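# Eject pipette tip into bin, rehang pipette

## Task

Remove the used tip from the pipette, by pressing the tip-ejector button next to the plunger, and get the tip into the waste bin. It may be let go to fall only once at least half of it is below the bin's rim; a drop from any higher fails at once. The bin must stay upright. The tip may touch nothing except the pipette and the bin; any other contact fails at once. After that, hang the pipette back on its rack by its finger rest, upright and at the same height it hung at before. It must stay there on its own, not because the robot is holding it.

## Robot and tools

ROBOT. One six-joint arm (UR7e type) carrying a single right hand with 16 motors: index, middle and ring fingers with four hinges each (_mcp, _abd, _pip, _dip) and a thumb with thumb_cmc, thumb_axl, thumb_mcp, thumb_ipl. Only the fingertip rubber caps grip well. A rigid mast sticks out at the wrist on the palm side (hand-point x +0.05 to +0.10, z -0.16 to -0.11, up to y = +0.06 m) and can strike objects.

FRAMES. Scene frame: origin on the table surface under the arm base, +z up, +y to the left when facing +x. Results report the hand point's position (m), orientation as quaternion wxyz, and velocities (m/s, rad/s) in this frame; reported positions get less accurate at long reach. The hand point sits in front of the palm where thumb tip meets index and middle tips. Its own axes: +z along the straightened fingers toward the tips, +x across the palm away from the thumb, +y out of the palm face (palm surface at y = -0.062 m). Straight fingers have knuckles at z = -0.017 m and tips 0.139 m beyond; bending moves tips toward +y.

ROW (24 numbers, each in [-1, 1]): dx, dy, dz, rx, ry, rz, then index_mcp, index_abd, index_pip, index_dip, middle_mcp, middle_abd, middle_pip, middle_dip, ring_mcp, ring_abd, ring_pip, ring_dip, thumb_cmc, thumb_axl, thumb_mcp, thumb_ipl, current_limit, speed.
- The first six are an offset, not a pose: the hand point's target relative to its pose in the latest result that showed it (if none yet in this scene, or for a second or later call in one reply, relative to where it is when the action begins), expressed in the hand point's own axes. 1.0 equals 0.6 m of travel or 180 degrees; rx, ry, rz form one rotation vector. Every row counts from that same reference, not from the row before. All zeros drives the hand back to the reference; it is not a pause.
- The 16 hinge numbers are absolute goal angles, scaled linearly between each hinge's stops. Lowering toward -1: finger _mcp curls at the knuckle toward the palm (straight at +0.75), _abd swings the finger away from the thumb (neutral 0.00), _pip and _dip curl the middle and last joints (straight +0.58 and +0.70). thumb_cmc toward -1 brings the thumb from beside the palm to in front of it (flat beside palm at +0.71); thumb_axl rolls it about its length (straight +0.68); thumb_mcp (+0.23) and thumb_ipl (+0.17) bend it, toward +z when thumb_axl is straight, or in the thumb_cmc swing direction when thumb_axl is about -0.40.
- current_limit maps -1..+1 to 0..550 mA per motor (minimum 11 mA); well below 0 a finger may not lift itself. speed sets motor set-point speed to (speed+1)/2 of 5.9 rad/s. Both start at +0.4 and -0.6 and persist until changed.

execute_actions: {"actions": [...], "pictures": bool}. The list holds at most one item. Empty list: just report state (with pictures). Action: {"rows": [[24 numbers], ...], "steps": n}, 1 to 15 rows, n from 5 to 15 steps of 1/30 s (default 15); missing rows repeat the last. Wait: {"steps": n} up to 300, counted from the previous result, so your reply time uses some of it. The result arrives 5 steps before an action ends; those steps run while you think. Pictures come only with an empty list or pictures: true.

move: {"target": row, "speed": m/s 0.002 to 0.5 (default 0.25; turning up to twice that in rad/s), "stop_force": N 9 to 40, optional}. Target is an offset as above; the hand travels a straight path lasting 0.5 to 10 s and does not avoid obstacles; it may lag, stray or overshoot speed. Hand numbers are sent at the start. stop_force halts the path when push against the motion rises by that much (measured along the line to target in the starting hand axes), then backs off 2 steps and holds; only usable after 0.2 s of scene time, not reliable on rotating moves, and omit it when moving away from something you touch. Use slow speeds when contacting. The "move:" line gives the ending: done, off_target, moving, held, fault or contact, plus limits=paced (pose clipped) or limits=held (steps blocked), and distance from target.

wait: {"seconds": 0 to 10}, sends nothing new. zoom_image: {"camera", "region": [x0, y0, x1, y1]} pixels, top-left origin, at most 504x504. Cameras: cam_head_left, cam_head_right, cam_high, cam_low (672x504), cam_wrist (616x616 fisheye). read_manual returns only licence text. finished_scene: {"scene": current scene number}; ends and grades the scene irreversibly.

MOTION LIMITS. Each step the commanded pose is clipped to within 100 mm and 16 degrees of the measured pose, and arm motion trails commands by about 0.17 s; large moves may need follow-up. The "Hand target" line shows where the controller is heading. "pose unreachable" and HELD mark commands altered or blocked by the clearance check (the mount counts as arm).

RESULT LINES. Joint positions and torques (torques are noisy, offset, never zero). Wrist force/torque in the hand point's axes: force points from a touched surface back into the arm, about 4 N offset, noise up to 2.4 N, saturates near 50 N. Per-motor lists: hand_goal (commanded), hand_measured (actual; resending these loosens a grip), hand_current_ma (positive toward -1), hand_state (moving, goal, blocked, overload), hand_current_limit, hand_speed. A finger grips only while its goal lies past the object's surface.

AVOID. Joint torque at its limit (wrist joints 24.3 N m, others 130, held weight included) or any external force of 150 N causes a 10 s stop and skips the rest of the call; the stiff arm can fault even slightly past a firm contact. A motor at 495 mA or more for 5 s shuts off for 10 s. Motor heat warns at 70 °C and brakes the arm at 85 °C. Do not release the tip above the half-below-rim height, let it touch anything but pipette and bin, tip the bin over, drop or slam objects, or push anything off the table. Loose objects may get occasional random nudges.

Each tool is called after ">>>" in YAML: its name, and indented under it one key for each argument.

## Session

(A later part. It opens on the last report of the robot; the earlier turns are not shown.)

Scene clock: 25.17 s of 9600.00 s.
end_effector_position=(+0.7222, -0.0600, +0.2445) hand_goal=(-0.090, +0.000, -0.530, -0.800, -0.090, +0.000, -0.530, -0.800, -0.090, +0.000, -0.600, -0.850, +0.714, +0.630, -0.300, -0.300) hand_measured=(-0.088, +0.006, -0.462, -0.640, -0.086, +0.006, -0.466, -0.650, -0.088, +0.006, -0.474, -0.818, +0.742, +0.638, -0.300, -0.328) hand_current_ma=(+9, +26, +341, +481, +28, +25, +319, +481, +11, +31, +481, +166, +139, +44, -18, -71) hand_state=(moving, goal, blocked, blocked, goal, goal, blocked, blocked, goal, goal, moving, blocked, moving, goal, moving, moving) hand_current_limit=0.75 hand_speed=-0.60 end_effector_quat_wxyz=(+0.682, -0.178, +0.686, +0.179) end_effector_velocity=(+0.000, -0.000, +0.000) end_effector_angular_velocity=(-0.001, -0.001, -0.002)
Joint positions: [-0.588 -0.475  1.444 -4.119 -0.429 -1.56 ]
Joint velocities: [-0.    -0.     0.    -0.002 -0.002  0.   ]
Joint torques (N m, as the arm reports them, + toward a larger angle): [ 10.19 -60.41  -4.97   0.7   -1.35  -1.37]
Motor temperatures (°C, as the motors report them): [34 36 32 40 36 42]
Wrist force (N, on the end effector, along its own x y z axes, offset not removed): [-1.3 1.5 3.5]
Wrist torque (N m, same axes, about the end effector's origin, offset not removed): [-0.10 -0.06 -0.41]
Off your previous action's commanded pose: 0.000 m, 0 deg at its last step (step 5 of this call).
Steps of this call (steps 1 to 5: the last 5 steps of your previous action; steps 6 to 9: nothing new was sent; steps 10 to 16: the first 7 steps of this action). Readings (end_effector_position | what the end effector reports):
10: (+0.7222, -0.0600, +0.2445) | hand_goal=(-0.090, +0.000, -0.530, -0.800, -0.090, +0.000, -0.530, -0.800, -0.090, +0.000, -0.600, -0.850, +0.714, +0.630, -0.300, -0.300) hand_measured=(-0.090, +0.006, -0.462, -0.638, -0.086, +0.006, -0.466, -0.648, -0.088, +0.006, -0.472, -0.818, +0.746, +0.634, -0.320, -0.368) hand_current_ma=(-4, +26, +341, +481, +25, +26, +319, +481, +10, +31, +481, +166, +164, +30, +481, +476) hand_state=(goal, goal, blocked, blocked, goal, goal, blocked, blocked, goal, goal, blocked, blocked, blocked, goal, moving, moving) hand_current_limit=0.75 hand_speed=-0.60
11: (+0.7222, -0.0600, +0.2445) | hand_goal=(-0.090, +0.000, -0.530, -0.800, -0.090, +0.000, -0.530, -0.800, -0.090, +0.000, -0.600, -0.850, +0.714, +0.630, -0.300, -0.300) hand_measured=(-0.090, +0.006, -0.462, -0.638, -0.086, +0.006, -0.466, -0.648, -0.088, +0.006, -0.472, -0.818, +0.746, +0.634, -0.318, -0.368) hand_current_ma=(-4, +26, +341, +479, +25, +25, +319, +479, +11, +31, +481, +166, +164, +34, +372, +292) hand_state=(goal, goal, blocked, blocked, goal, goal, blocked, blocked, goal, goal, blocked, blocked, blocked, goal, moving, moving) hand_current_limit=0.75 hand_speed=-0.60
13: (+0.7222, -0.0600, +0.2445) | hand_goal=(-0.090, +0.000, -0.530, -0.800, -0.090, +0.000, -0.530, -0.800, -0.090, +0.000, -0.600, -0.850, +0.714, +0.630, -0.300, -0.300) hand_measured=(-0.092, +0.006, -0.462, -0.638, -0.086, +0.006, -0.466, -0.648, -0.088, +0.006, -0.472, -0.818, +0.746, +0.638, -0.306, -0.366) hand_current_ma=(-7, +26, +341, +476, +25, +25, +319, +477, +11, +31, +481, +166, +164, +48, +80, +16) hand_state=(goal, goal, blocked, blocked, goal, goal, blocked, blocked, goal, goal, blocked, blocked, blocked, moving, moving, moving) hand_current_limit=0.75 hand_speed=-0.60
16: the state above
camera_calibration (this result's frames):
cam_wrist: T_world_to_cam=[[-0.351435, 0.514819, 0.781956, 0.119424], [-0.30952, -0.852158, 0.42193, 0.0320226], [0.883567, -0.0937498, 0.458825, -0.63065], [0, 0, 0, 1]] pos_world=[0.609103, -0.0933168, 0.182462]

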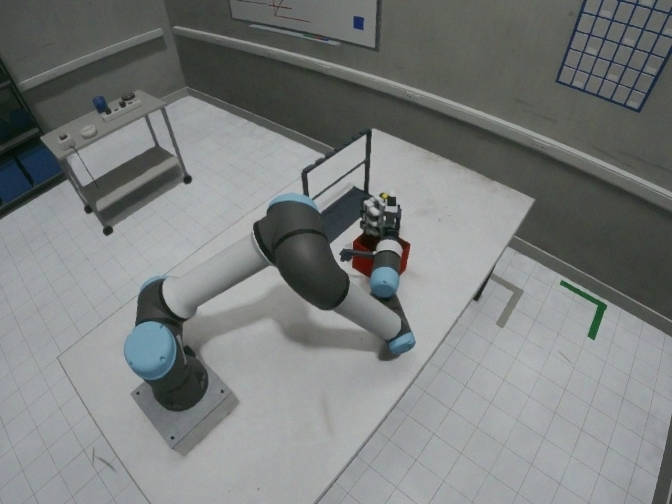

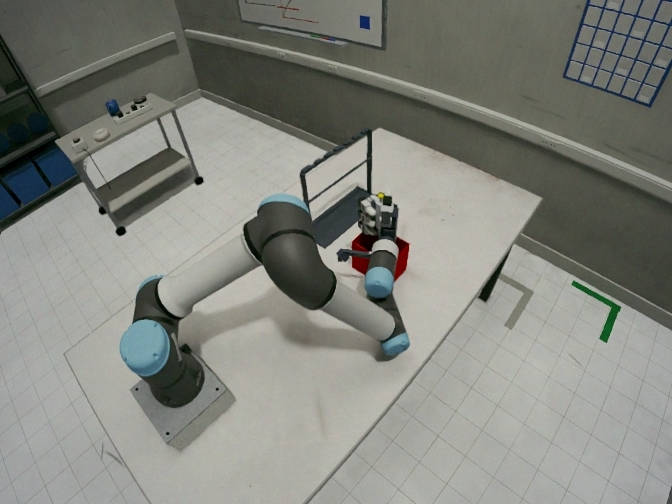

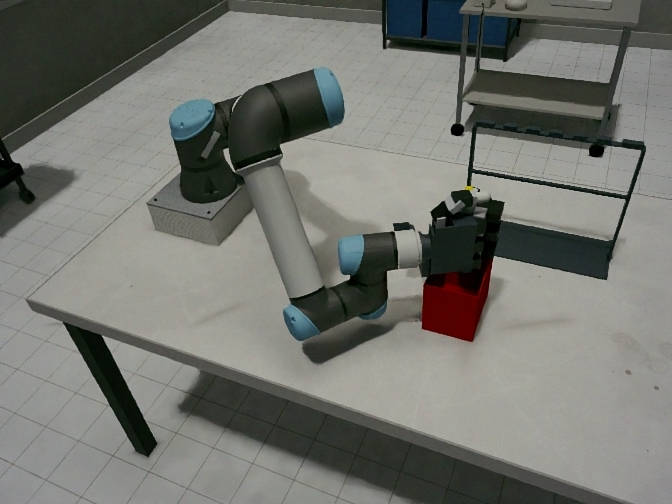

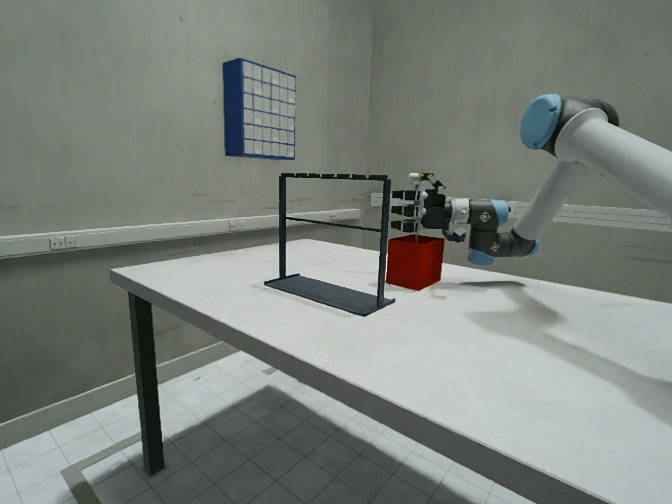

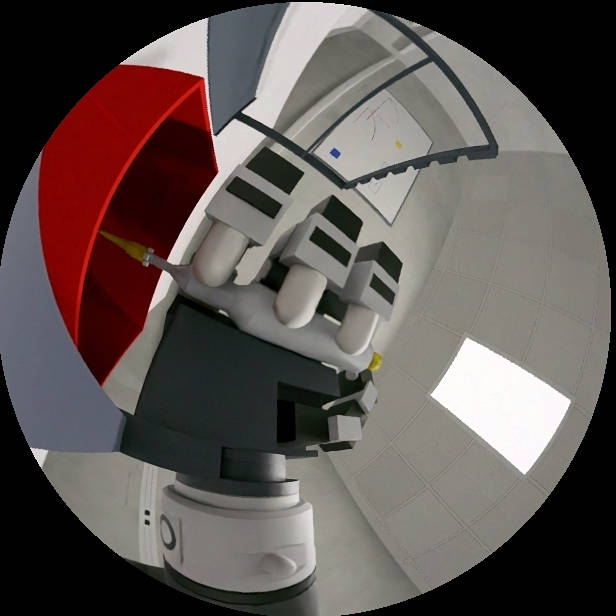

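>>> execute_actions:
  actions:
    - {"rows": [[0, 0, 0, 0, 0, 0, -0.09, 0, -0.60, -0.82, -0.09, 0, -0.60, -0.82, -0.09, 0, -0.65, -0.92, 0.73, 0.63, -0.30, -0.18, 0.75, -0.6],[0, 0, 0, 0, 0, 0, -0.09, 0, -0.60, -0.82, -0.09, 0, -0.60, -0.82, -0.09, 0, -0.65, -0.92, 0.73, 0.63, -0.30, -0.18, 0.75, -0.6],[0, 0, 0, 0, 0, 0, -0.09, 0, -0.60, -0.82, -0.09, 0, -0.60, -0.82, -0.09, 0, -0.65, -0.92, 0.73, 0.63, -0.30, -0.18, 0.75, -0.6],[0, 0, 0, 0, 0, 0, -0.09, 0, -0.60, -0.82, -0.09, 0, -0.60, -0.82, -0.09, 0, -0.65, -0.92, 0.73, 0.63, -0.52, -0.18, 0.75, -0.6]], "steps": 15}

>>> execute_actions:
  actions:
    - {"rows": [[0, 0, 0, 0, 0, 0, -0.09, 0, -0.60, -0.82, -0.09, 0, -0.60, -0.82, -0.09, 0, -0.65, -0.92, 0.73, 0.63, -0.52, -0.18, 0.75, -0.6]], "steps": 8}
  pictures: true

Scene clock: 26.17 s of 9600.00 s.
end_effector_position=(+0.7222, -0.0600, +0.2445) hand_goal=(-0.090, +0.000, -0.600, -0.820, -0.090, +0.000, -0.600, -0.820, -0.090, +0.000, -0.650, -0.920, +0.730, +0.630, -0.520, -0.180) hand_measured=(-0.086, +0.006, -0.462, -0.640, -0.084, +0.006, -0.466, -0.650, -0.090, +0.006, -0.474, -0.822, +0.746, +0.638, -0.366, -0.180) hand_current_ma=(+22, +26, +481, +481, +38, +25, +481, +481, +0, +31, +481, +481, +85, +51, +481, +6) hand_state=(goal, goal, blocked, blocked, goal, goal, blocked, blocked, goal, goal, blocked, blocked, goal, goal, moving, moving) hand_current_limit=0.75 hand_speed=-0.60 end_effector_quat_wxyz=(+0.682, -0.178, +0.686, +0.179) end_effector_velocity=(+0.000, -0.001, +0.000) end_effector_angular_velocity=(-0.001, -0.001, -0.001)
Joint positions: [-0.588 -0.475  1.444 -4.119 -0.429 -1.56 ]
Joint velocities: [-0.001 -0.    -0.001  0.    -0.001 -0.   ]
Joint torques (N m, as the arm reports them, + toward a larger angle): [ 10.1  -60.71  -5.33   0.67  -1.2   -1.25]
Motor temperatures (°C, as the motors report them): [34 36 32 40 36 42]
Wrist force (N, on the end effector, along its own x y z axes, offset not removed): [-2.1 -4.7 4.0]
Wrist torque (N m, same axes, about the end effector's origin, offset not removed): [-0.95 0.17 -0.73]
Off your previous action's commanded pose: 0.000 m, 0 deg at its last step (step 5 of this call).
Steps of this call (steps 1 to 5: the last 5 steps of your previous action; steps 6 to 20: nothing new was sent; steps 21 to 30: the first 10 steps of this action). Readings (end_effector_position | what the end effector reports):
21: (+0.7222, -0.0600, +0.2445) | hand_goal=(-0.090, +0.000, -0.600, -0.820, -0.090, +0.000, -0.600, -0.820, -0.090, +0.000, -0.650, -0.920, +0.730, +0.630, -0.300, -0.180) hand_measured=(-0.088, +0.006, -0.462, -0.640, -0.084, +0.006, -0.466, -0.650, -0.088, +0.006, -0.474, -0.818, +0.742, +0.638, -0.302, -0.308) hand_current_ma=(+10, +26, +341, +481, +28, +25, +319, +481, +11, +31, +481, +166, +140, +44, -20, -50) hand_state=(goal, goal, moving, moving, goal, goal, moving, moving, goal, goal, moving, moving, moving, goal, goal, moving) hand_current_limit=0.75 hand_speed=-0.60
22: (+0.7222, -0.0600, +0.2445) | hand_goal=(-0.090, +0.000, -0.600, -0.820, -0.090, +0.000, -0.600, -0.820, -0.090, +0.000, -0.650, -0.920, +0.730, +0.630, -0.300, -0.180) hand_measured=(-0.088, +0.006, -0.462, -0.640, -0.084, +0.006, -0.466, -0.650, -0.088, +0.006, -0.474, -0.818, +0.742, +0.638, -0.302, -0.304) hand_current_ma=(+10, +26, +481, +481, +28, +25, +481, +481, +11, +31, +481, +353, +47, +44, -24, -125) hand_state=(goal, goal, moving, blocked, goal, goal, moving, blocked, goal, goal, blocked, moving, moving, goal, goal, moving) hand_current_limit=0.75 hand_speed=-0.60
24: (+0.7222, -0.0600, +0.2445) | hand_goal=(-0.090, +0.000, -0.600, -0.820, -0.090, +0.000, -0.600, -0.820, -0.090, +0.000, -0.650, -0.920, +0.730, +0.630, -0.520, -0.180) hand_measured=(-0.088, +0.006, -0.462, -0.640, -0.084, +0.006, -0.466, -0.650, -0.090, +0.006, -0.474, -0.822, +0.742, +0.638, -0.304, -0.266) hand_current_ma=(+10, +26, +481, +481, +32, +25, +481, +481, -2, +31, +481, +481, +59, +44, -23, -94) hand_state=(goal, goal, blocked, blocked, goal, goal, blocked, blocked, moving, goal, blocked, moving, goal, goal, moving, moving) hand_current_limit=0.75 hand_speed=-0.60
28: (+0.7222, -0.0600, +0.2445) | hand_goal=(-0.090, +0.000, -0.600, -0.820, -0.090, +0.000, -0.600, -0.820, -0.090, +0.000, -0.650, -0.920, +0.730, +0.630, -0.520, -0.180) hand_measured=(-0.086, +0.006, -0.462, -0.640, -0.084, +0.006, -0.466, -0.650, -0.090, +0.006, -0.474, -0.822, +0.744, +0.638, -0.360, -0.186) hand_current_ma=(+22, +26, +481, +481, +37, +25, +481, +481, +0, +31, +481, +481, +89, +51, +238, +3) hand_state=(goal, goal, blocked, blocked, goal, goal, blocked, blocked, goal, goal, blocked, blocked, moving, moving, moving, moving) hand_current_limit=0.75 hand_speed=-0.60
30: the state above

Scene clock: 26.43 s of 9600.00 s.
end_effector_position=(+0.7222, -0.0600, +0.2445) hand_goal=(-0.090, +0.000, -0.600, -0.820, -0.090, +0.000, -0.600, -0.820, -0.090, +0.000, -0.650, -0.920, +0.730, +0.630, -0.520, -0.180) hand_measured=(-0.086, +0.006, -0.462, -0.640, -0.084, +0.006, -0.466, -0.650, -0.090, +0.006, -0.474, -0.822, +0.746, +0.638, -0.366, -0.180) hand_current_ma=(+22, +26, +481, +481, +38, +25, +481, +481, +0, +31, +481, +481, +84, +51, +481, +2) hand_state=(goal, goal, blocked, blocked, goal, goal, blocked, blocked, goal, goal, blocked, blocked, goal, goal, blocked, goal) hand_current_limit=0.75 hand_speed=-0.60 end_effector_quat_wxyz=(+0.682, -0.178, +0.686, +0.179) end_effector_velocity=(-0.000, -0.000, +0.000) end_effector_angular_velocity=(-0.000, -0.000, +0.001)
Joint positions: [-0.588 -0.475  1.444 -4.119 -0.429 -1.56 ]
Joint velocities: [-0.001 -0.     0.    -0.001  0.002  0.   ]
Joint torques (N m, as the arm reports them, + toward a larger angle): [  9.84 -60.5   -4.82   0.53  -1.2   -1.24]
Motor temperatures (°C, as the motors report them): [34 36 32 40 36 42]
Wrist force (N, on the end effector, along its own x y z axes, offset not removed): [-1.0 -0.8 4.4]
Wrist torque (N m, same axes, about the end effector's origin, offset not removed): [-0.59 0.19 -0.56]
Off your previous action's commanded pose: 0.000 m, 0 deg at its last step (step 5 of this call).
Steps of this call (steps 1 to 5: the last 5 steps of your previous action; steps 6 to 8: the first 3 steps of this action, its rows measured from where the robot was after step 5). Readings (end_effector_position | what the end effector reports):
5: (+0.7222, -0.0600, +0.2445) | hand_goal=(-0.090, +0.000, -0.600, -0.820, -0.090, +0.000, -0.600, -0.820, -0.090, +0.000, -0.650, -0.920, +0.730, +0.630, -0.520, -0.180) hand_measured=(-0.086, +0.006, -0.462, -0.640, -0.084, +0.006, -0.466, -0.650, -0.090, +0.006, -0.474, -0.822, +0.746, +0.638, -0.366, -0.180) hand_current_ma=(+22, +26, +481, +481, +38, +25, +481, +481, +0, +31, +481, +481, +84, +51, +481, +2) hand_state=(goal, goal, blocked, blocked, goal, goal, blocked, blocked, goal, goal, blocked, blocked, goal, goal, blocked, goal) hand_current_limit=0.75 hand_speed=-0.60
6: (+0.7222, -0.0600, +0.2445) | hand_goal=(-0.090, +0.000, -0.600, -0.820, -0.090, +0.000, -0.600, -0.820, -0.090, +0.000, -0.650, -0.920, +0.730, +0.630, -0.520, -0.180) hand_measured=(-0.086, +0.006, -0.462, -0.640, -0.084, +0.006, -0.466, -0.650, -0.090, +0.006, -0.474, -0.822, +0.746, +0.638, -0.366, -0.180) hand_current_ma=(+22, +26, +481, +481, +38, +25, +481, +481, +0, +31, +481, +481, +84, +51, +481, +2) hand_state=(goal, goal, blocked, blocked, goal, goal, blocked, blocked, goal, goal, blocked, blocked, goal, goal, blocked, goal) hand_current_limit=0.75 hand_speed=-0.60
7: (+0.7222, -0.0600, +0.2445) | hand_goal=(-0.090, +0.000, -0.600, -0.820, -0.090, +0.000, -0.600, -0.820, -0.090, +0.000, -0.650, -0.920, +0.730, +0.630, -0.520, -0.180) hand_measured=(-0.086, +0.006, -0.462, -0.640, -0.084, +0.006, -0.466, -0.650, -0.090, +0.006, -0.474, -0.822, +0.746, +0.638, -0.366, -0.180) hand_current_ma=(+22, +26, +481, +481, +38, +25, +481, +481, +0, +31, +481, +481, +84, +51, +481, +2) hand_state=(goal, goal, blocked, blocked, goal, goal, blocked, blocked, goal, goal, blocked, blocked, goal, goal, blocked, goal) hand_current_limit=0.75 hand_speed=-0.60
8: the state above
camera_calibration (this result's frames):
cam_wrist: T_world_to_cam=[[-0.351435, 0.514819, 0.781956, 0.119424], [-0.30952, -0.852158, 0.42193, 0.0320227], [0.883567, -0.0937498, 0.458824, -0.63065], [0, 0, 0, 1]] pos_world=[0.609103, -0.0933168, 0.182462]

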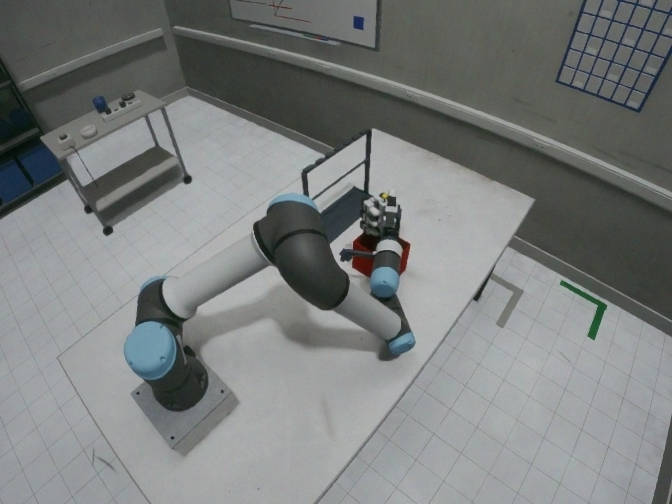

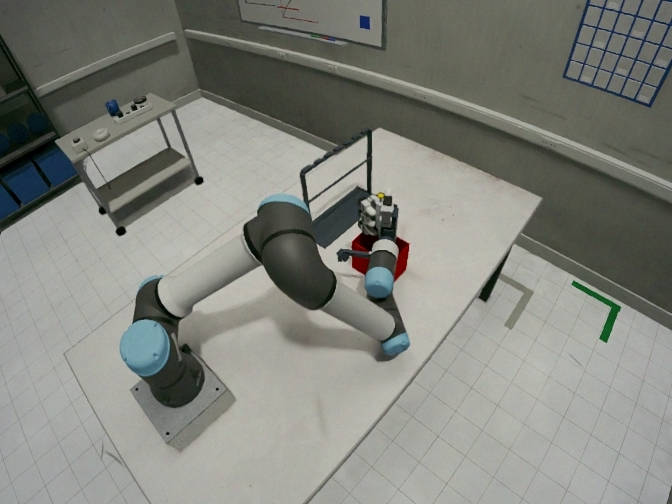

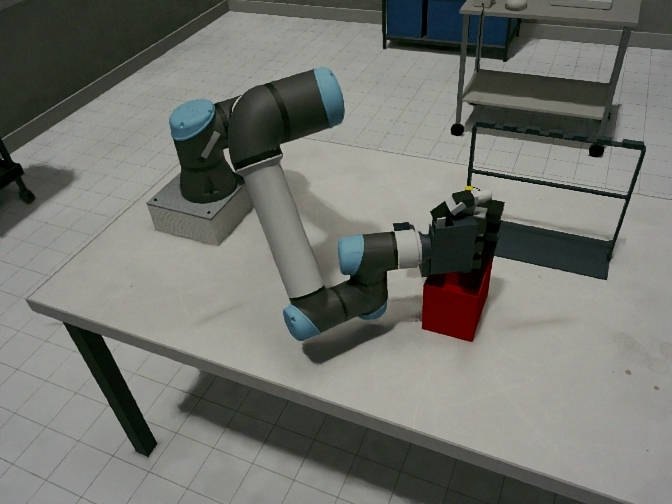

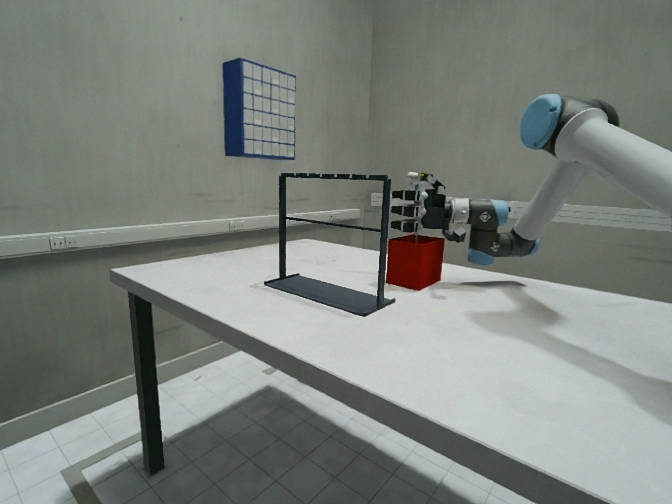

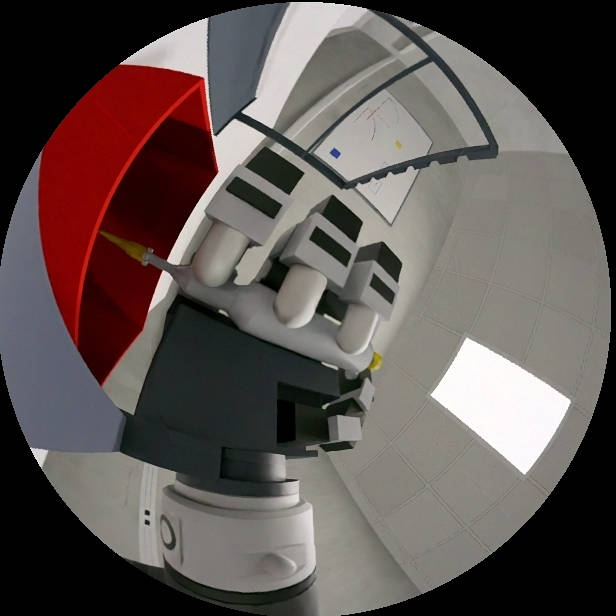

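>>> execute_actions:
  actions:
    - {"rows": [[0, 0, 0, 0, 0, 0, -0.09, 0, -0.60, -0.82, -0.09, 0, -0.60, -0.82, -0.09, 0, -0.65, -0.92, 0.73, 0.63, -0.52, -0.40, 0.75, -0.6]], "steps": 15}
  pictures: true

>>> zoom_image:
  camera: "cam_wrist"
  region: [60, 180, 420, 460]

Scene clock: 26.97 s of 9600.00 s.
end_effector_position=(+0.7222, -0.0600, +0.2445) hand_goal=(-0.090, +0.000, -0.600, -0.820, -0.090, +0.000, -0.600, -0.820, -0.090, +0.000, -0.650, -0.920, +0.730, +0.630, -0.520, -0.400) hand_measured=(-0.096, +0.006, -0.462, -0.642, -0.082, +0.006, -0.466, -0.652, -0.082, +0.006, -0.474, -0.826, +0.754, +0.642, -0.370, -0.312) hand_current_ma=(-36, +26, +481, +478, +42, +25, +481, +481, +49, +31, +481, +479, +125, +75, +449, +360) hand_state=(goal, goal, blocked, moving, goal, goal, blocked, moving, goal, goal, blocked, blocked, blocked, goal, moving, moving) hand_current_limit=0.75 hand_speed=-0.60 end_effector_quat_wxyz=(+0.682, -0.178, +0.686, +0.179) end_effector_velocity=(+0.000, -0.000, -0.000) end_effector_angular_velocity=(+0.000, +0.000, -0.001)
Joint positions: [-0.588 -0.475  1.444 -4.119 -0.429 -1.56 ]
Joint velocities: [ 0.     0.     0.     0.    -0.001  0.   ]
Joint torques (N m, as the arm reports them, + toward a larger angle): [  9.49 -61.13  -5.15   0.61  -1.27  -1.38]
Motor temperatures (°C, as the motors report them): [34 36 32 40 36 42]
Wrist force (N, on the end effector, along its own x y z axes, offset not removed): [0.9 2.0 0.0]
Wrist torque (N m, same axes, about the end effector's origin, offset not removed): [-0.04 -0.29 -0.08]
Off your previous action's commanded pose: 0.000 m, 0 deg at its last step (step 5 of this call).
Steps of this call (steps 1 to 5: the last 5 steps of your previous action; step 6: nothing new was sent; steps 7 to 16: the first 10 steps of this action). Readings (end_effector_position | what the end effector reports):
7: (+0.7222, -0.0600, +0.2445) | hand_goal=(-0.090, +0.000, -0.600, -0.820, -0.090, +0.000, -0.600, -0.820, -0.090, +0.000, -0.650, -0.920, +0.730, +0.630, -0.520, -0.400) hand_measured=(-0.086, +0.006, -0.462, -0.640, -0.084, +0.006, -0.466, -0.650, -0.090, +0.006, -0.474, -0.822, +0.746, +0.638, -0.366, -0.180) hand_current_ma=(+22, +26, +481, +481, +38, +25, +481, +481, +0, +31, +481, +481, +84, +51, +481, +2) hand_state=(goal, goal, blocked, blocked, goal, goal, blocked, blocked, goal, goal, blocked, blocked, goal, goal, blocked, moving) hand_current_limit=0.75 hand_speed=-0.60
8: (+0.7222, -0.0600, +0.2445) | hand_goal=(-0.090, +0.000, -0.600, -0.820, -0.090, +0.000, -0.600, -0.820, -0.090, +0.000, -0.650, -0.920, +0.730, +0.630, -0.520, -0.400) hand_measured=(-0.086, +0.006, -0.462, -0.640, -0.082, +0.006, -0.466, -0.650, -0.090, +0.006, -0.474, -0.822, +0.746, +0.638, -0.366, -0.182) hand_current_ma=(+22, +26, +481, +481, +38, +25, +481, +481, +0, +31, +481, +481, +84, +52, +481, +112) hand_state=(goal, goal, blocked, blocked, goal, goal, blocked, blocked, goal, goal, blocked, blocked, goal, goal, blocked, moving) hand_current_limit=0.75 hand_speed=-0.60
10: (+0.7222, -0.0600, +0.2445) | hand_goal=(-0.090, +0.000, -0.600, -0.820, -0.090, +0.000, -0.600, -0.820, -0.090, +0.000, -0.650, -0.920, +0.730, +0.630, -0.520, -0.400) hand_measured=(-0.088, +0.006, -0.462, -0.640, -0.082, +0.006, -0.466, -0.650, -0.090, +0.006, -0.474, -0.824, +0.748, +0.638, -0.366, -0.208) hand_current_ma=(-1, +26, +481, +481, +42, +25, +481, +481, +7, +31, +481, +468, +104, +52, +481, +195) hand_state=(moving, goal, blocked, blocked, goal, goal, blocked, blocked, moving, goal, blocked, moving, moving, goal, blocked, moving) hand_current_limit=0.75 hand_speed=-0.60
14: (+0.7222, -0.0600, +0.2445) | hand_goal=(-0.090, +0.000, -0.600, -0.820, -0.090, +0.000, -0.600, -0.820, -0.090, +0.000, -0.650, -0.920, +0.730, +0.630, -0.520, -0.400) hand_measured=(-0.096, +0.006, -0.462, -0.640, -0.082, +0.006, -0.466, -0.650, -0.082, +0.006, -0.474, -0.826, +0.754, +0.640, -0.366, -0.276) hand_current_ma=(-38, +26, +481, +481, +41, +25, +481, +479, +51, +31, +481, +478, +126, +72, +481, +300) hand_state=(moving, goal, blocked, blocked, goal, goal, blocked, blocked, moving, goal, blocked, moving, blocked, moving, blocked, moving) hand_current_limit=0.75 hand_speed=-0.60
16: the state above
camera_calibration (this result's frames):
cam_wrist: T_world_to_cam=[[-0.351435, 0.514819, 0.781956, 0.119424], [-0.309519, -0.852158, 0.42193, 0.0320224], [0.883567, -0.0937495, 0.458824, -0.63065], [0, 0, 0, 1]] pos_world=[0.609103, -0.0933167, 0.182462]

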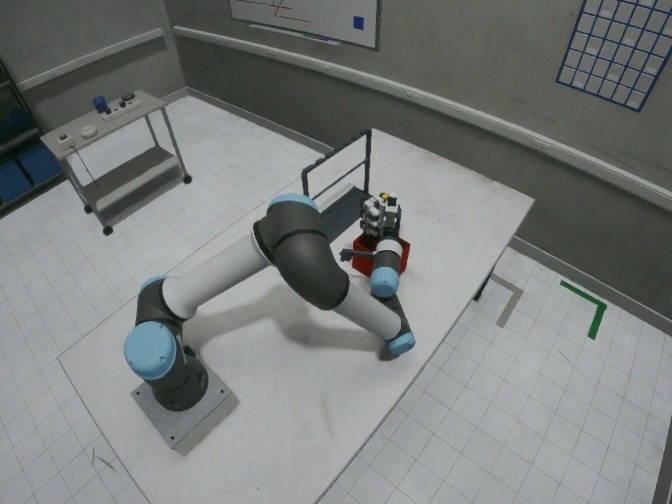

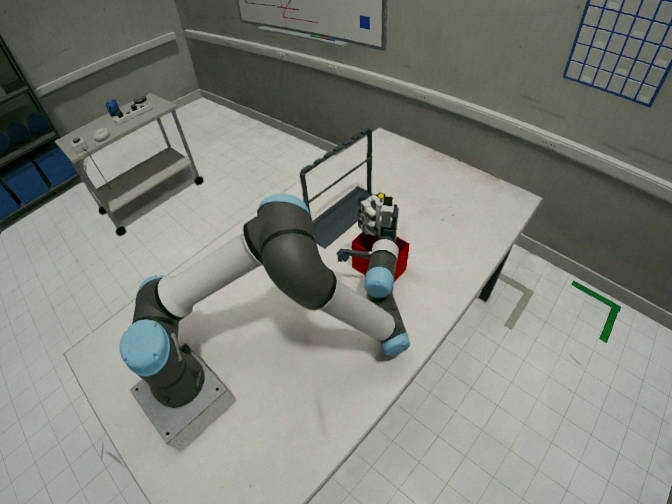

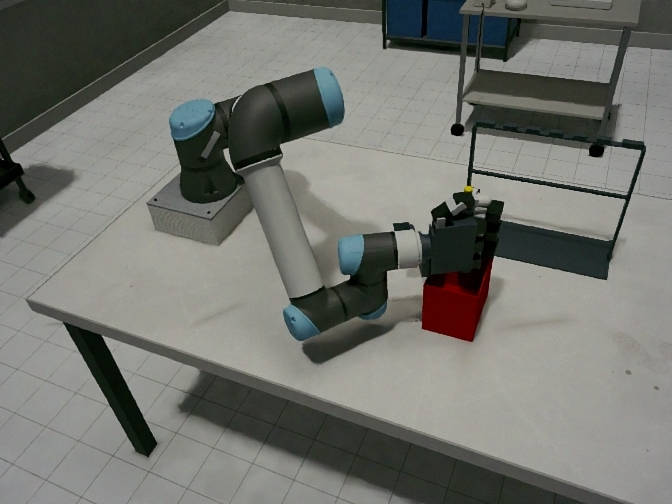

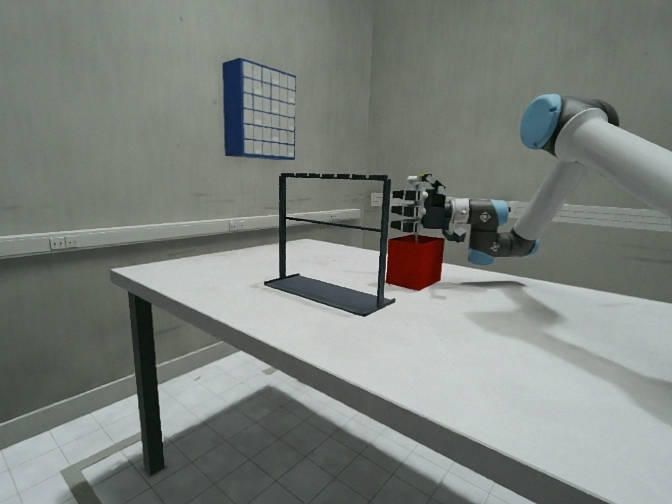

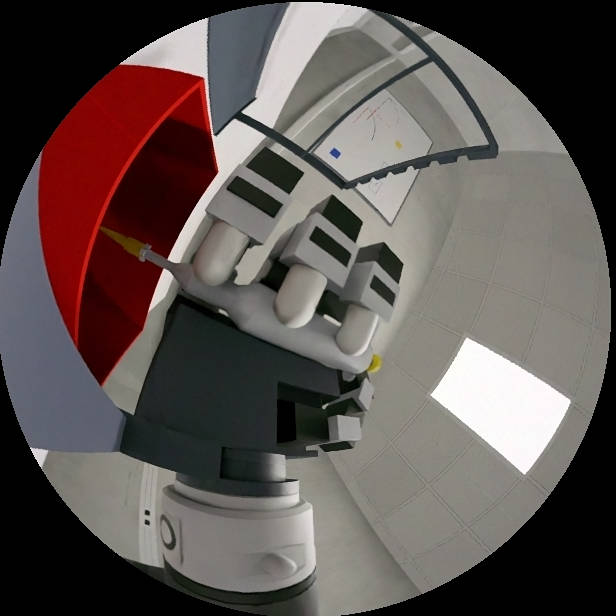

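Region (60, 180, 420, 460) of cam_wrist's 616x616 image, scaled by 1.400, with more detail than that image has.

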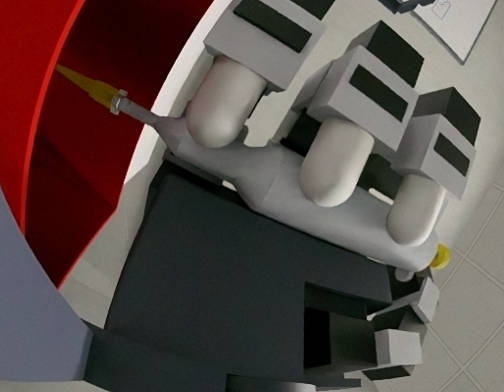

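>>> execute_actions:
  actions:
    - {"rows": [[0, 0, 0, 0, 0, 0, -0.09, 0, -0.60, -0.82, -0.09, 0, -0.60, -0.82, -0.09, 0, -0.65, -0.92, 0.73, 0.63, -0.55, -0.22, 0.75, -0.6]], "steps": 13}
  pictures: true

>>> zoom_image:
  camera: "cam_wrist"
  region: [60, 180, 420, 460]

Scene clock: 27.40 s of 9600.00 s.
end_effector_position=(+0.7222, -0.0600, +0.2445) hand_goal=(-0.090, +0.000, -0.600, -0.820, -0.090, +0.000, -0.600, -0.820, -0.090, +0.000, -0.650, -0.920, +0.730, +0.630, -0.550, -0.220) hand_measured=(-0.090, +0.006, -0.462, -0.644, -0.082, +0.006, -0.466, -0.652, -0.084, +0.006, -0.474, -0.826, +0.756, +0.642, -0.398, -0.244) hand_current_ma=(-1, +26, +481, +481, +43, +25, +481, +481, +27, +31, +481, +478, +130, +67, +359, -4) hand_state=(goal, goal, blocked, blocked, goal, goal, blocked, blocked, goal, goal, blocked, blocked, blocked, goal, moving, moving) hand_current_limit=0.75 hand_speed=-0.60 end_effector_quat_wxyz=(+0.682, -0.178, +0.686, +0.179) end_effector_velocity=(+0.000, -0.001, +0.000) end_effector_angular_velocity=(+0.000, +0.000, -0.001)
Joint positions: [-0.588 -0.475  1.444 -4.119 -0.429 -1.56 ]
Joint velocities: [-0.001 -0.    -0.     0.    -0.     0.   ]
Joint torques (N m, as the arm reports them, + toward a larger angle): [  9.13 -60.22  -5.35   0.64  -1.12  -1.26]
Motor temperatures (°C, as the motors report them): [34 36 32 40 36 42]
Wrist force (N, on the end effector, along its own x y z axes, offset not removed): [-3.2 1.7 2.6]
Wrist torque (N m, same axes, about the end effector's origin, offset not removed): [-0.15 0.41 -0.65]
Off your previous action's commanded pose: 0.000 m, 0 deg at its last step (step 5 of this call).
Steps of this call (steps 1 to 5: the last 5 steps of your previous action; steps 6 to 13: the first 8 steps of this action). Readings (end_effector_position | what the end effector reports):
6: (+0.7222, -0.0600, +0.2445) | hand_goal=(-0.090, +0.000, -0.600, -0.820, -0.090, +0.000, -0.600, -0.820, -0.090, +0.000, -0.650, -0.920, +0.730, +0.630, -0.550, -0.220) hand_measured=(-0.098, +0.006, -0.462, -0.642, -0.082, +0.006, -0.466, -0.652, -0.080, +0.006, -0.474, -0.826, +0.756, +0.642, -0.370, -0.318) hand_current_ma=(-40, +26, +481, +481, +42, +25, +481, +481, +51, +31, +481, +478, +130, +75, +481, +481) hand_state=(goal, goal, blocked, blocked, goal, goal, blocked, blocked, goal, goal, blocked, blocked, blocked, goal, moving, moving) hand_current_limit=0.75 hand_speed=-0.60
7: (+0.7222, -0.0600, +0.2445) | hand_goal=(-0.090, +0.000, -0.600, -0.820, -0.090, +0.000, -0.600, -0.820, -0.090, +0.000, -0.650, -0.920, +0.730, +0.630, -0.550, -0.220) hand_measured=(-0.098, +0.006, -0.462, -0.642, -0.082, +0.006, -0.466, -0.652, -0.080, +0.006, -0.474, -0.826, +0.756, +0.642, -0.370, -0.318) hand_current_ma=(-40, +26, +481, +481, +42, +25, +481, +481, +51, +31, +481, +478, +130, +75, +481, +294) hand_state=(goal, goal, blocked, blocked, goal, goal, blocked, blocked, goal, goal, blocked, blocked, blocked, goal, blocked, moving) hand_current_limit=0.75 hand_speed=-0.60
9: (+0.7222, -0.0600, +0.2445) | hand_goal=(-0.090, +0.000, -0.600, -0.820, -0.090, +0.000, -0.600, -0.820, -0.090, +0.000, -0.650, -0.920, +0.730, +0.630, -0.550, -0.220) hand_measured=(-0.098, +0.006, -0.462, -0.642, -0.082, +0.006, -0.466, -0.652, -0.080, +0.006, -0.474, -0.826, +0.756, +0.642, -0.370, -0.308) hand_current_ma=(-40, +26, +481, +468, +42, +25, +481, +480, +51, +31, +481, +478, +130, +75, +481, +97) hand_state=(goal, goal, blocked, moving, goal, goal, blocked, blocked, goal, goal, blocked, blocked, blocked, goal, blocked, moving) hand_current_limit=0.75 hand_speed=-0.60
13: the state above
camera_calibration (this result's frames):
cam_wrist: T_world_to_cam=[[-0.351435, 0.514819, 0.781956, 0.119424], [-0.30952, -0.852158, 0.42193, 0.0320225], [0.883567, -0.0937495, 0.458825, -0.630649], [0, 0, 0, 1]] pos_world=[0.609103, -0.0933167, 0.182462]

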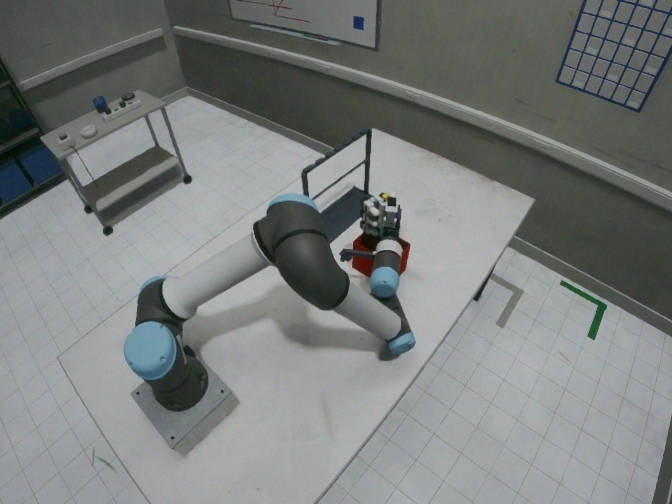

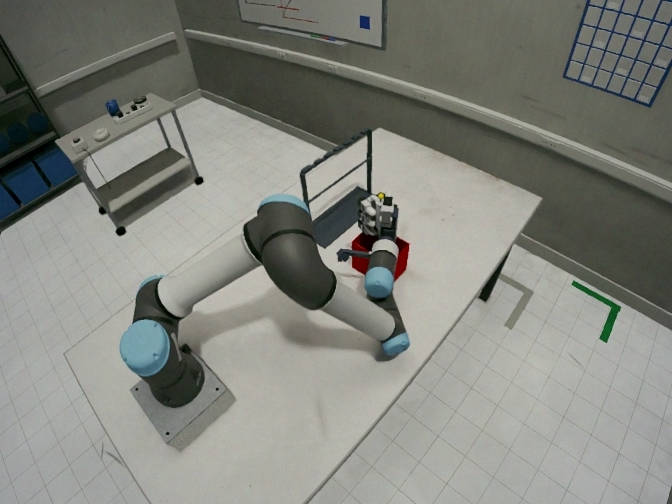

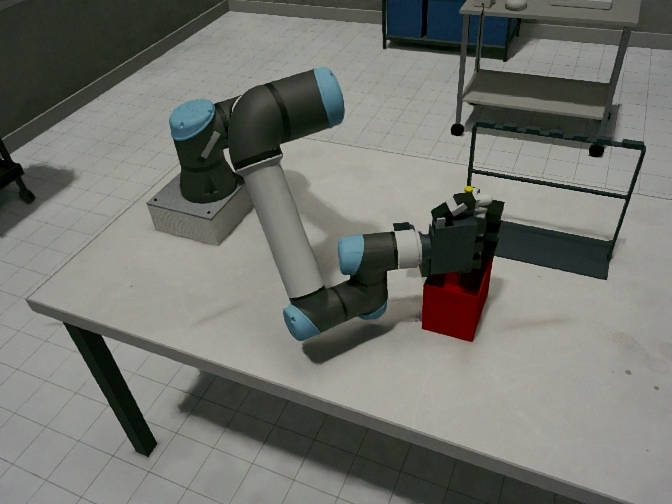

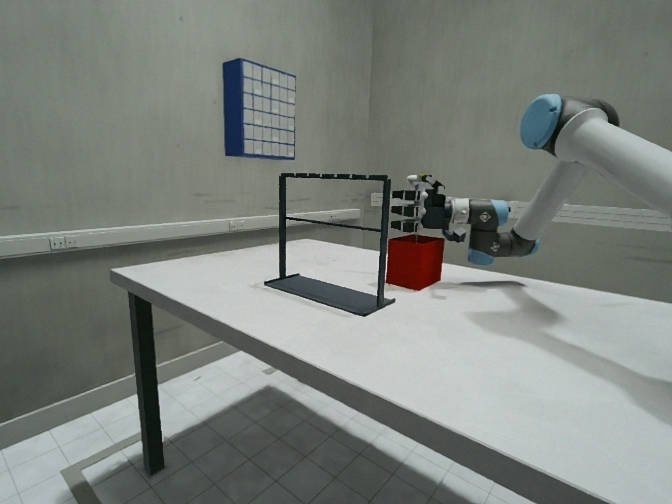

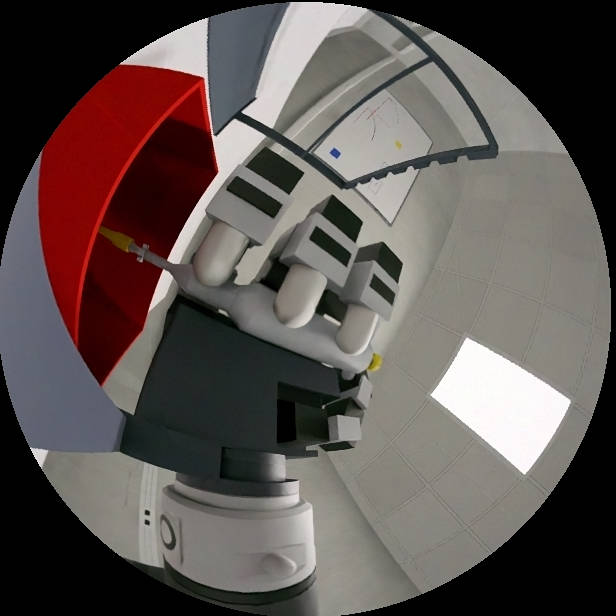

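Region (60, 180, 420, 460) of cam_wrist's 616x616 image, scaled by 1.400, with more detail than that image has.

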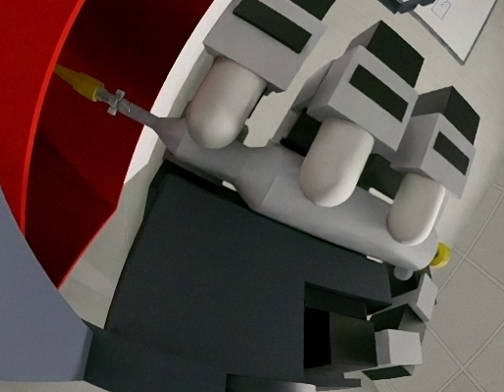

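>>> execute_actions:
  actions:
    - {"rows": [[0, 0, 0, 0, 0, 0, -0.09, 0, -0.56, -0.82, -0.09, 0, -0.56, -0.82, -0.09, 0, 0.2, 0.2, 0.80, 0.72, -0.38, -0.22, 0.6, -0.5],[0, 0, 0, 0, 0, 0, -0.09, 0, -0.56, -0.82, -0.09, 0, -0.56, -0.82, -0.09, 0, 0.2, 0.2, 0.80, 0.72, -0.38, -0.22, 0.6, -0.5],[0, 0, 0, 0, 0, 0, -0.09, 0, -0.56, -0.82, -0.09, 0, -0.56, -0.82, -0.09, 0, 0.2, 0.2, 0.80, 0.72, -0.38, -0.22, 0.6, -0.5],[0, 0, 0, 0, 0, 0, -0.09, 0, -0.56, -0.82, -0.09, 0, -0.56, -0.82, -0.09, 0, 0.2, 0.2, 0.80, 0.72, -0.38, -0.22, 0.6, -0.5],[0, 0, 0, 0, 0, 0, -0.09, 0, -0.56, -0.82, -0.09, 0, -0.56, -0.82, -0.09, 0, 0.2, 0.2, 0.80, 0.72, -0.38, -0.22, 0.6, -0.5],[0, 0, 0, 0, 0, 0, -0.09, 0, -0.56, -0.82, -0.09, 0, -0.56, -0.82, -0.09, 0, 0.2, 0.2, 0.80, 0.72, 0.85, 0.168, 0.6, -0.5]], "steps": 12}
  pictures: true

Scene clock: 28.30 s of 9600.00 s.
end_effector_position=(+0.7222, -0.0600, +0.2445) hand_goal=(-0.090, +0.000, -0.560, -0.820, -0.090, +0.000, -0.560, -0.820, -0.090, +0.000, +0.200, +0.200, +0.800, +0.720, +0.850, +0.168) hand_measured=(-0.094, +0.004, -0.464, -0.644, -0.082, +0.004, -0.466, -0.652, -0.088, +0.000, -0.380, -0.730, +0.796, +0.710, -0.374, -0.214) hand_current_ma=(-18, +19, +440, +440, +44, +20, +440, +440, +15, +1, -80, -69, -22, -50, -76, -96) hand_state=(goal, goal, blocked, blocked, goal, goal, blocked, blocked, goal, moving, moving, moving, moving, moving, moving, moving) hand_current_limit=0.60 hand_speed=-0.50 end_effector_quat_wxyz=(+0.682, -0.178, +0.686, +0.179) end_effector_velocity=(-0.001, -0.001, +0.000) end_effector_angular_velocity=(-0.001, -0.001, +0.001)
Joint positions: [-0.588 -0.475  1.444 -4.119 -0.429 -1.56 ]
Joint velocities: [-0.001  0.    -0.    -0.001  0.003 -0.   ]
Joint torques (N m, as the arm reports them, + toward a larger angle): [ 10.65 -60.31  -5.17   0.58  -1.23  -1.26]
Motor temperatures (°C, as the motors report them): [34 36 32 40 36 42]
Wrist force (N, on the end effector, along its own x y z axes, offset not removed): [1.7 0.2 0.5]
Wrist torque (N m, same axes, about the end effector's origin, offset not removed): [0.05 -0.08 -0.30]
Off your previous action's commanded pose: 0.000 m, 0 deg at its last step (step 5 of this call).
Steps of this call (steps 1 to 5: the last 5 steps of your previous action; steps 6 to 20: nothing new was sent; steps 21 to 27: the first 7 steps of this action). Readings (end_effector_position | what the end effector reports):
21: (+0.7222, -0.0600, +0.2445) | hand_goal=(-0.090, +0.000, -0.560, -0.820, -0.090, +0.000, -0.560, -0.820, -0.090, +0.000, +0.200, +0.200, +0.800, +0.720, -0.380, -0.220) hand_measured=(-0.090, +0.006, -0.462, -0.644, -0.082, +0.006, -0.466, -0.652, -0.086, +0.006, -0.474, -0.826, +0.756, +0.640, -0.414, -0.212) hand_current_ma=(+2, +26, +481, +481, +44, +25, +481, +481, +26, +31, +481, +478, +130, +65, +481, +50) hand_state=(goal, goal, moving, blocked, goal, goal, moving, blocked, goal, goal, moving, moving, moving, moving, moving, goal) hand_current_limit=0.60 hand_speed=-0.50
22: (+0.7222, -0.0600, +0.2445) | hand_goal=(-0.090, +0.000, -0.560, -0.820, -0.090, +0.000, -0.560, -0.820, -0.090, +0.000, +0.200, +0.200, +0.800, +0.720, -0.380, -0.220) hand_measured=(-0.090, +0.006, -0.462, -0.644, -0.082, +0.006, -0.466, -0.652, -0.086, +0.006, -0.472, -0.826, +0.758, +0.642, -0.414, -0.212) hand_current_ma=(+2, +26, +435, +435, +44, +25, +435, +435, +24, +31, +308, +249, -40, -120, +233, +50) hand_state=(goal, goal, moving, moving, goal, goal, moving, moving, goal, goal, moving, moving, moving, moving, moving, goal) hand_current_limit=0.60 hand_speed=-0.50
24: (+0.7222, -0.0600, +0.2445) | hand_goal=(-0.090, +0.000, -0.560, -0.820, -0.090, +0.000, -0.560, -0.820, -0.090, +0.000, +0.200, +0.200, +0.800, +0.720, -0.380, -0.220) hand_measured=(-0.092, +0.006, -0.462, -0.644, -0.082, +0.006, -0.466, -0.652, -0.086, +0.006, -0.456, -0.816, +0.782, +0.672, -0.404, -0.214) hand_current_ma=(-10, +23, +431, +440, +44, +24, +440, +440, +26, +10, -32, -59, -15, -111, -32, +27) hand_state=(moving, goal, blocked, blocked, goal, goal, blocked, blocked, goal, moving, moving, moving, moving, moving, moving, moving) hand_current_limit=0.60 hand_speed=-0.50
27: the state above
camera_calibration (this result's frames):
cam_wrist: T_world_to_cam=[[-0.351435, 0.514819, 0.781956, 0.119424], [-0.30952, -0.852158, 0.42193, 0.0320225], [0.883567, -0.0937496, 0.458825, -0.63065], [0, 0, 0, 1]] pos_world=[0.609103, -0.0933168, 0.182462]

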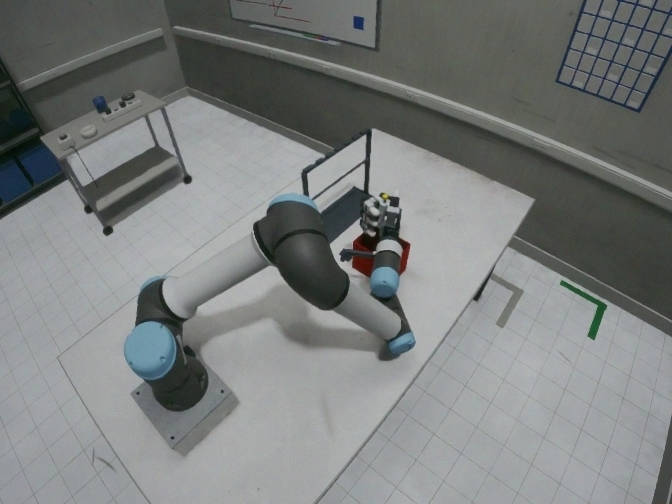

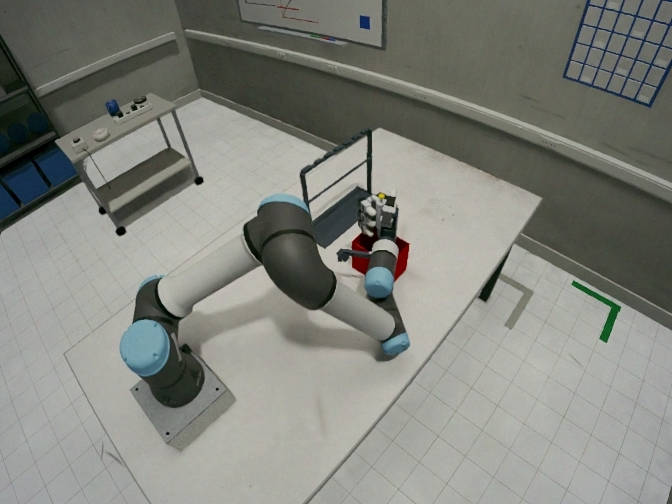

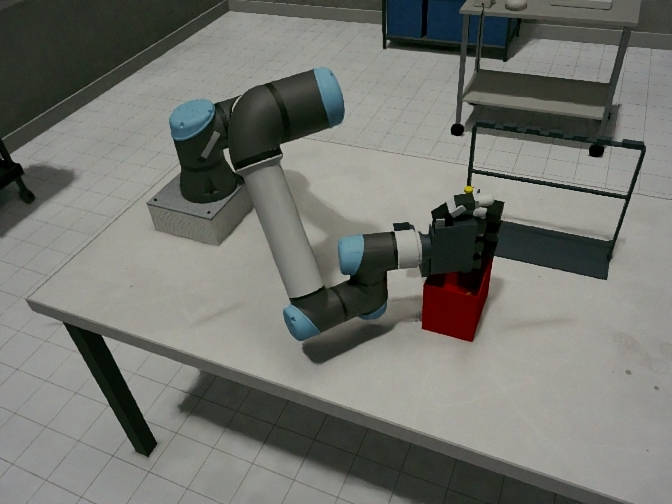

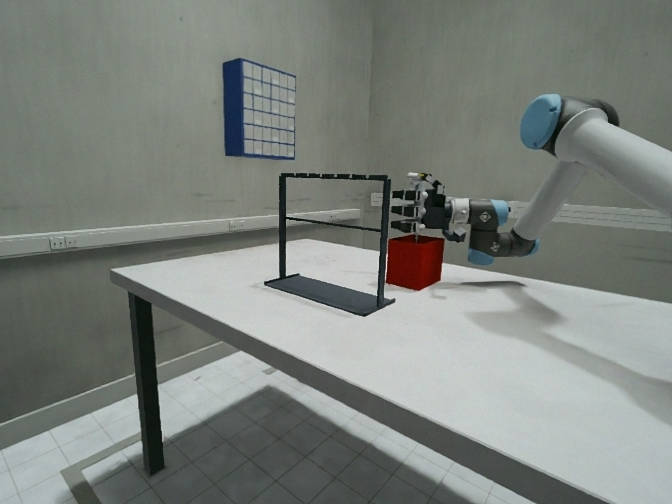

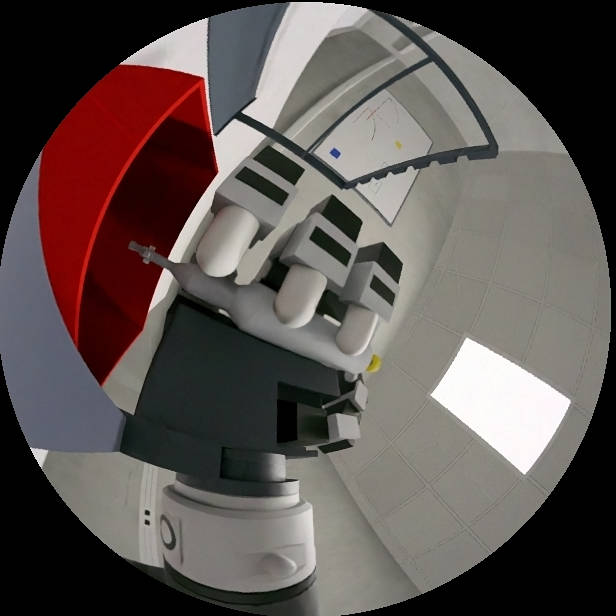

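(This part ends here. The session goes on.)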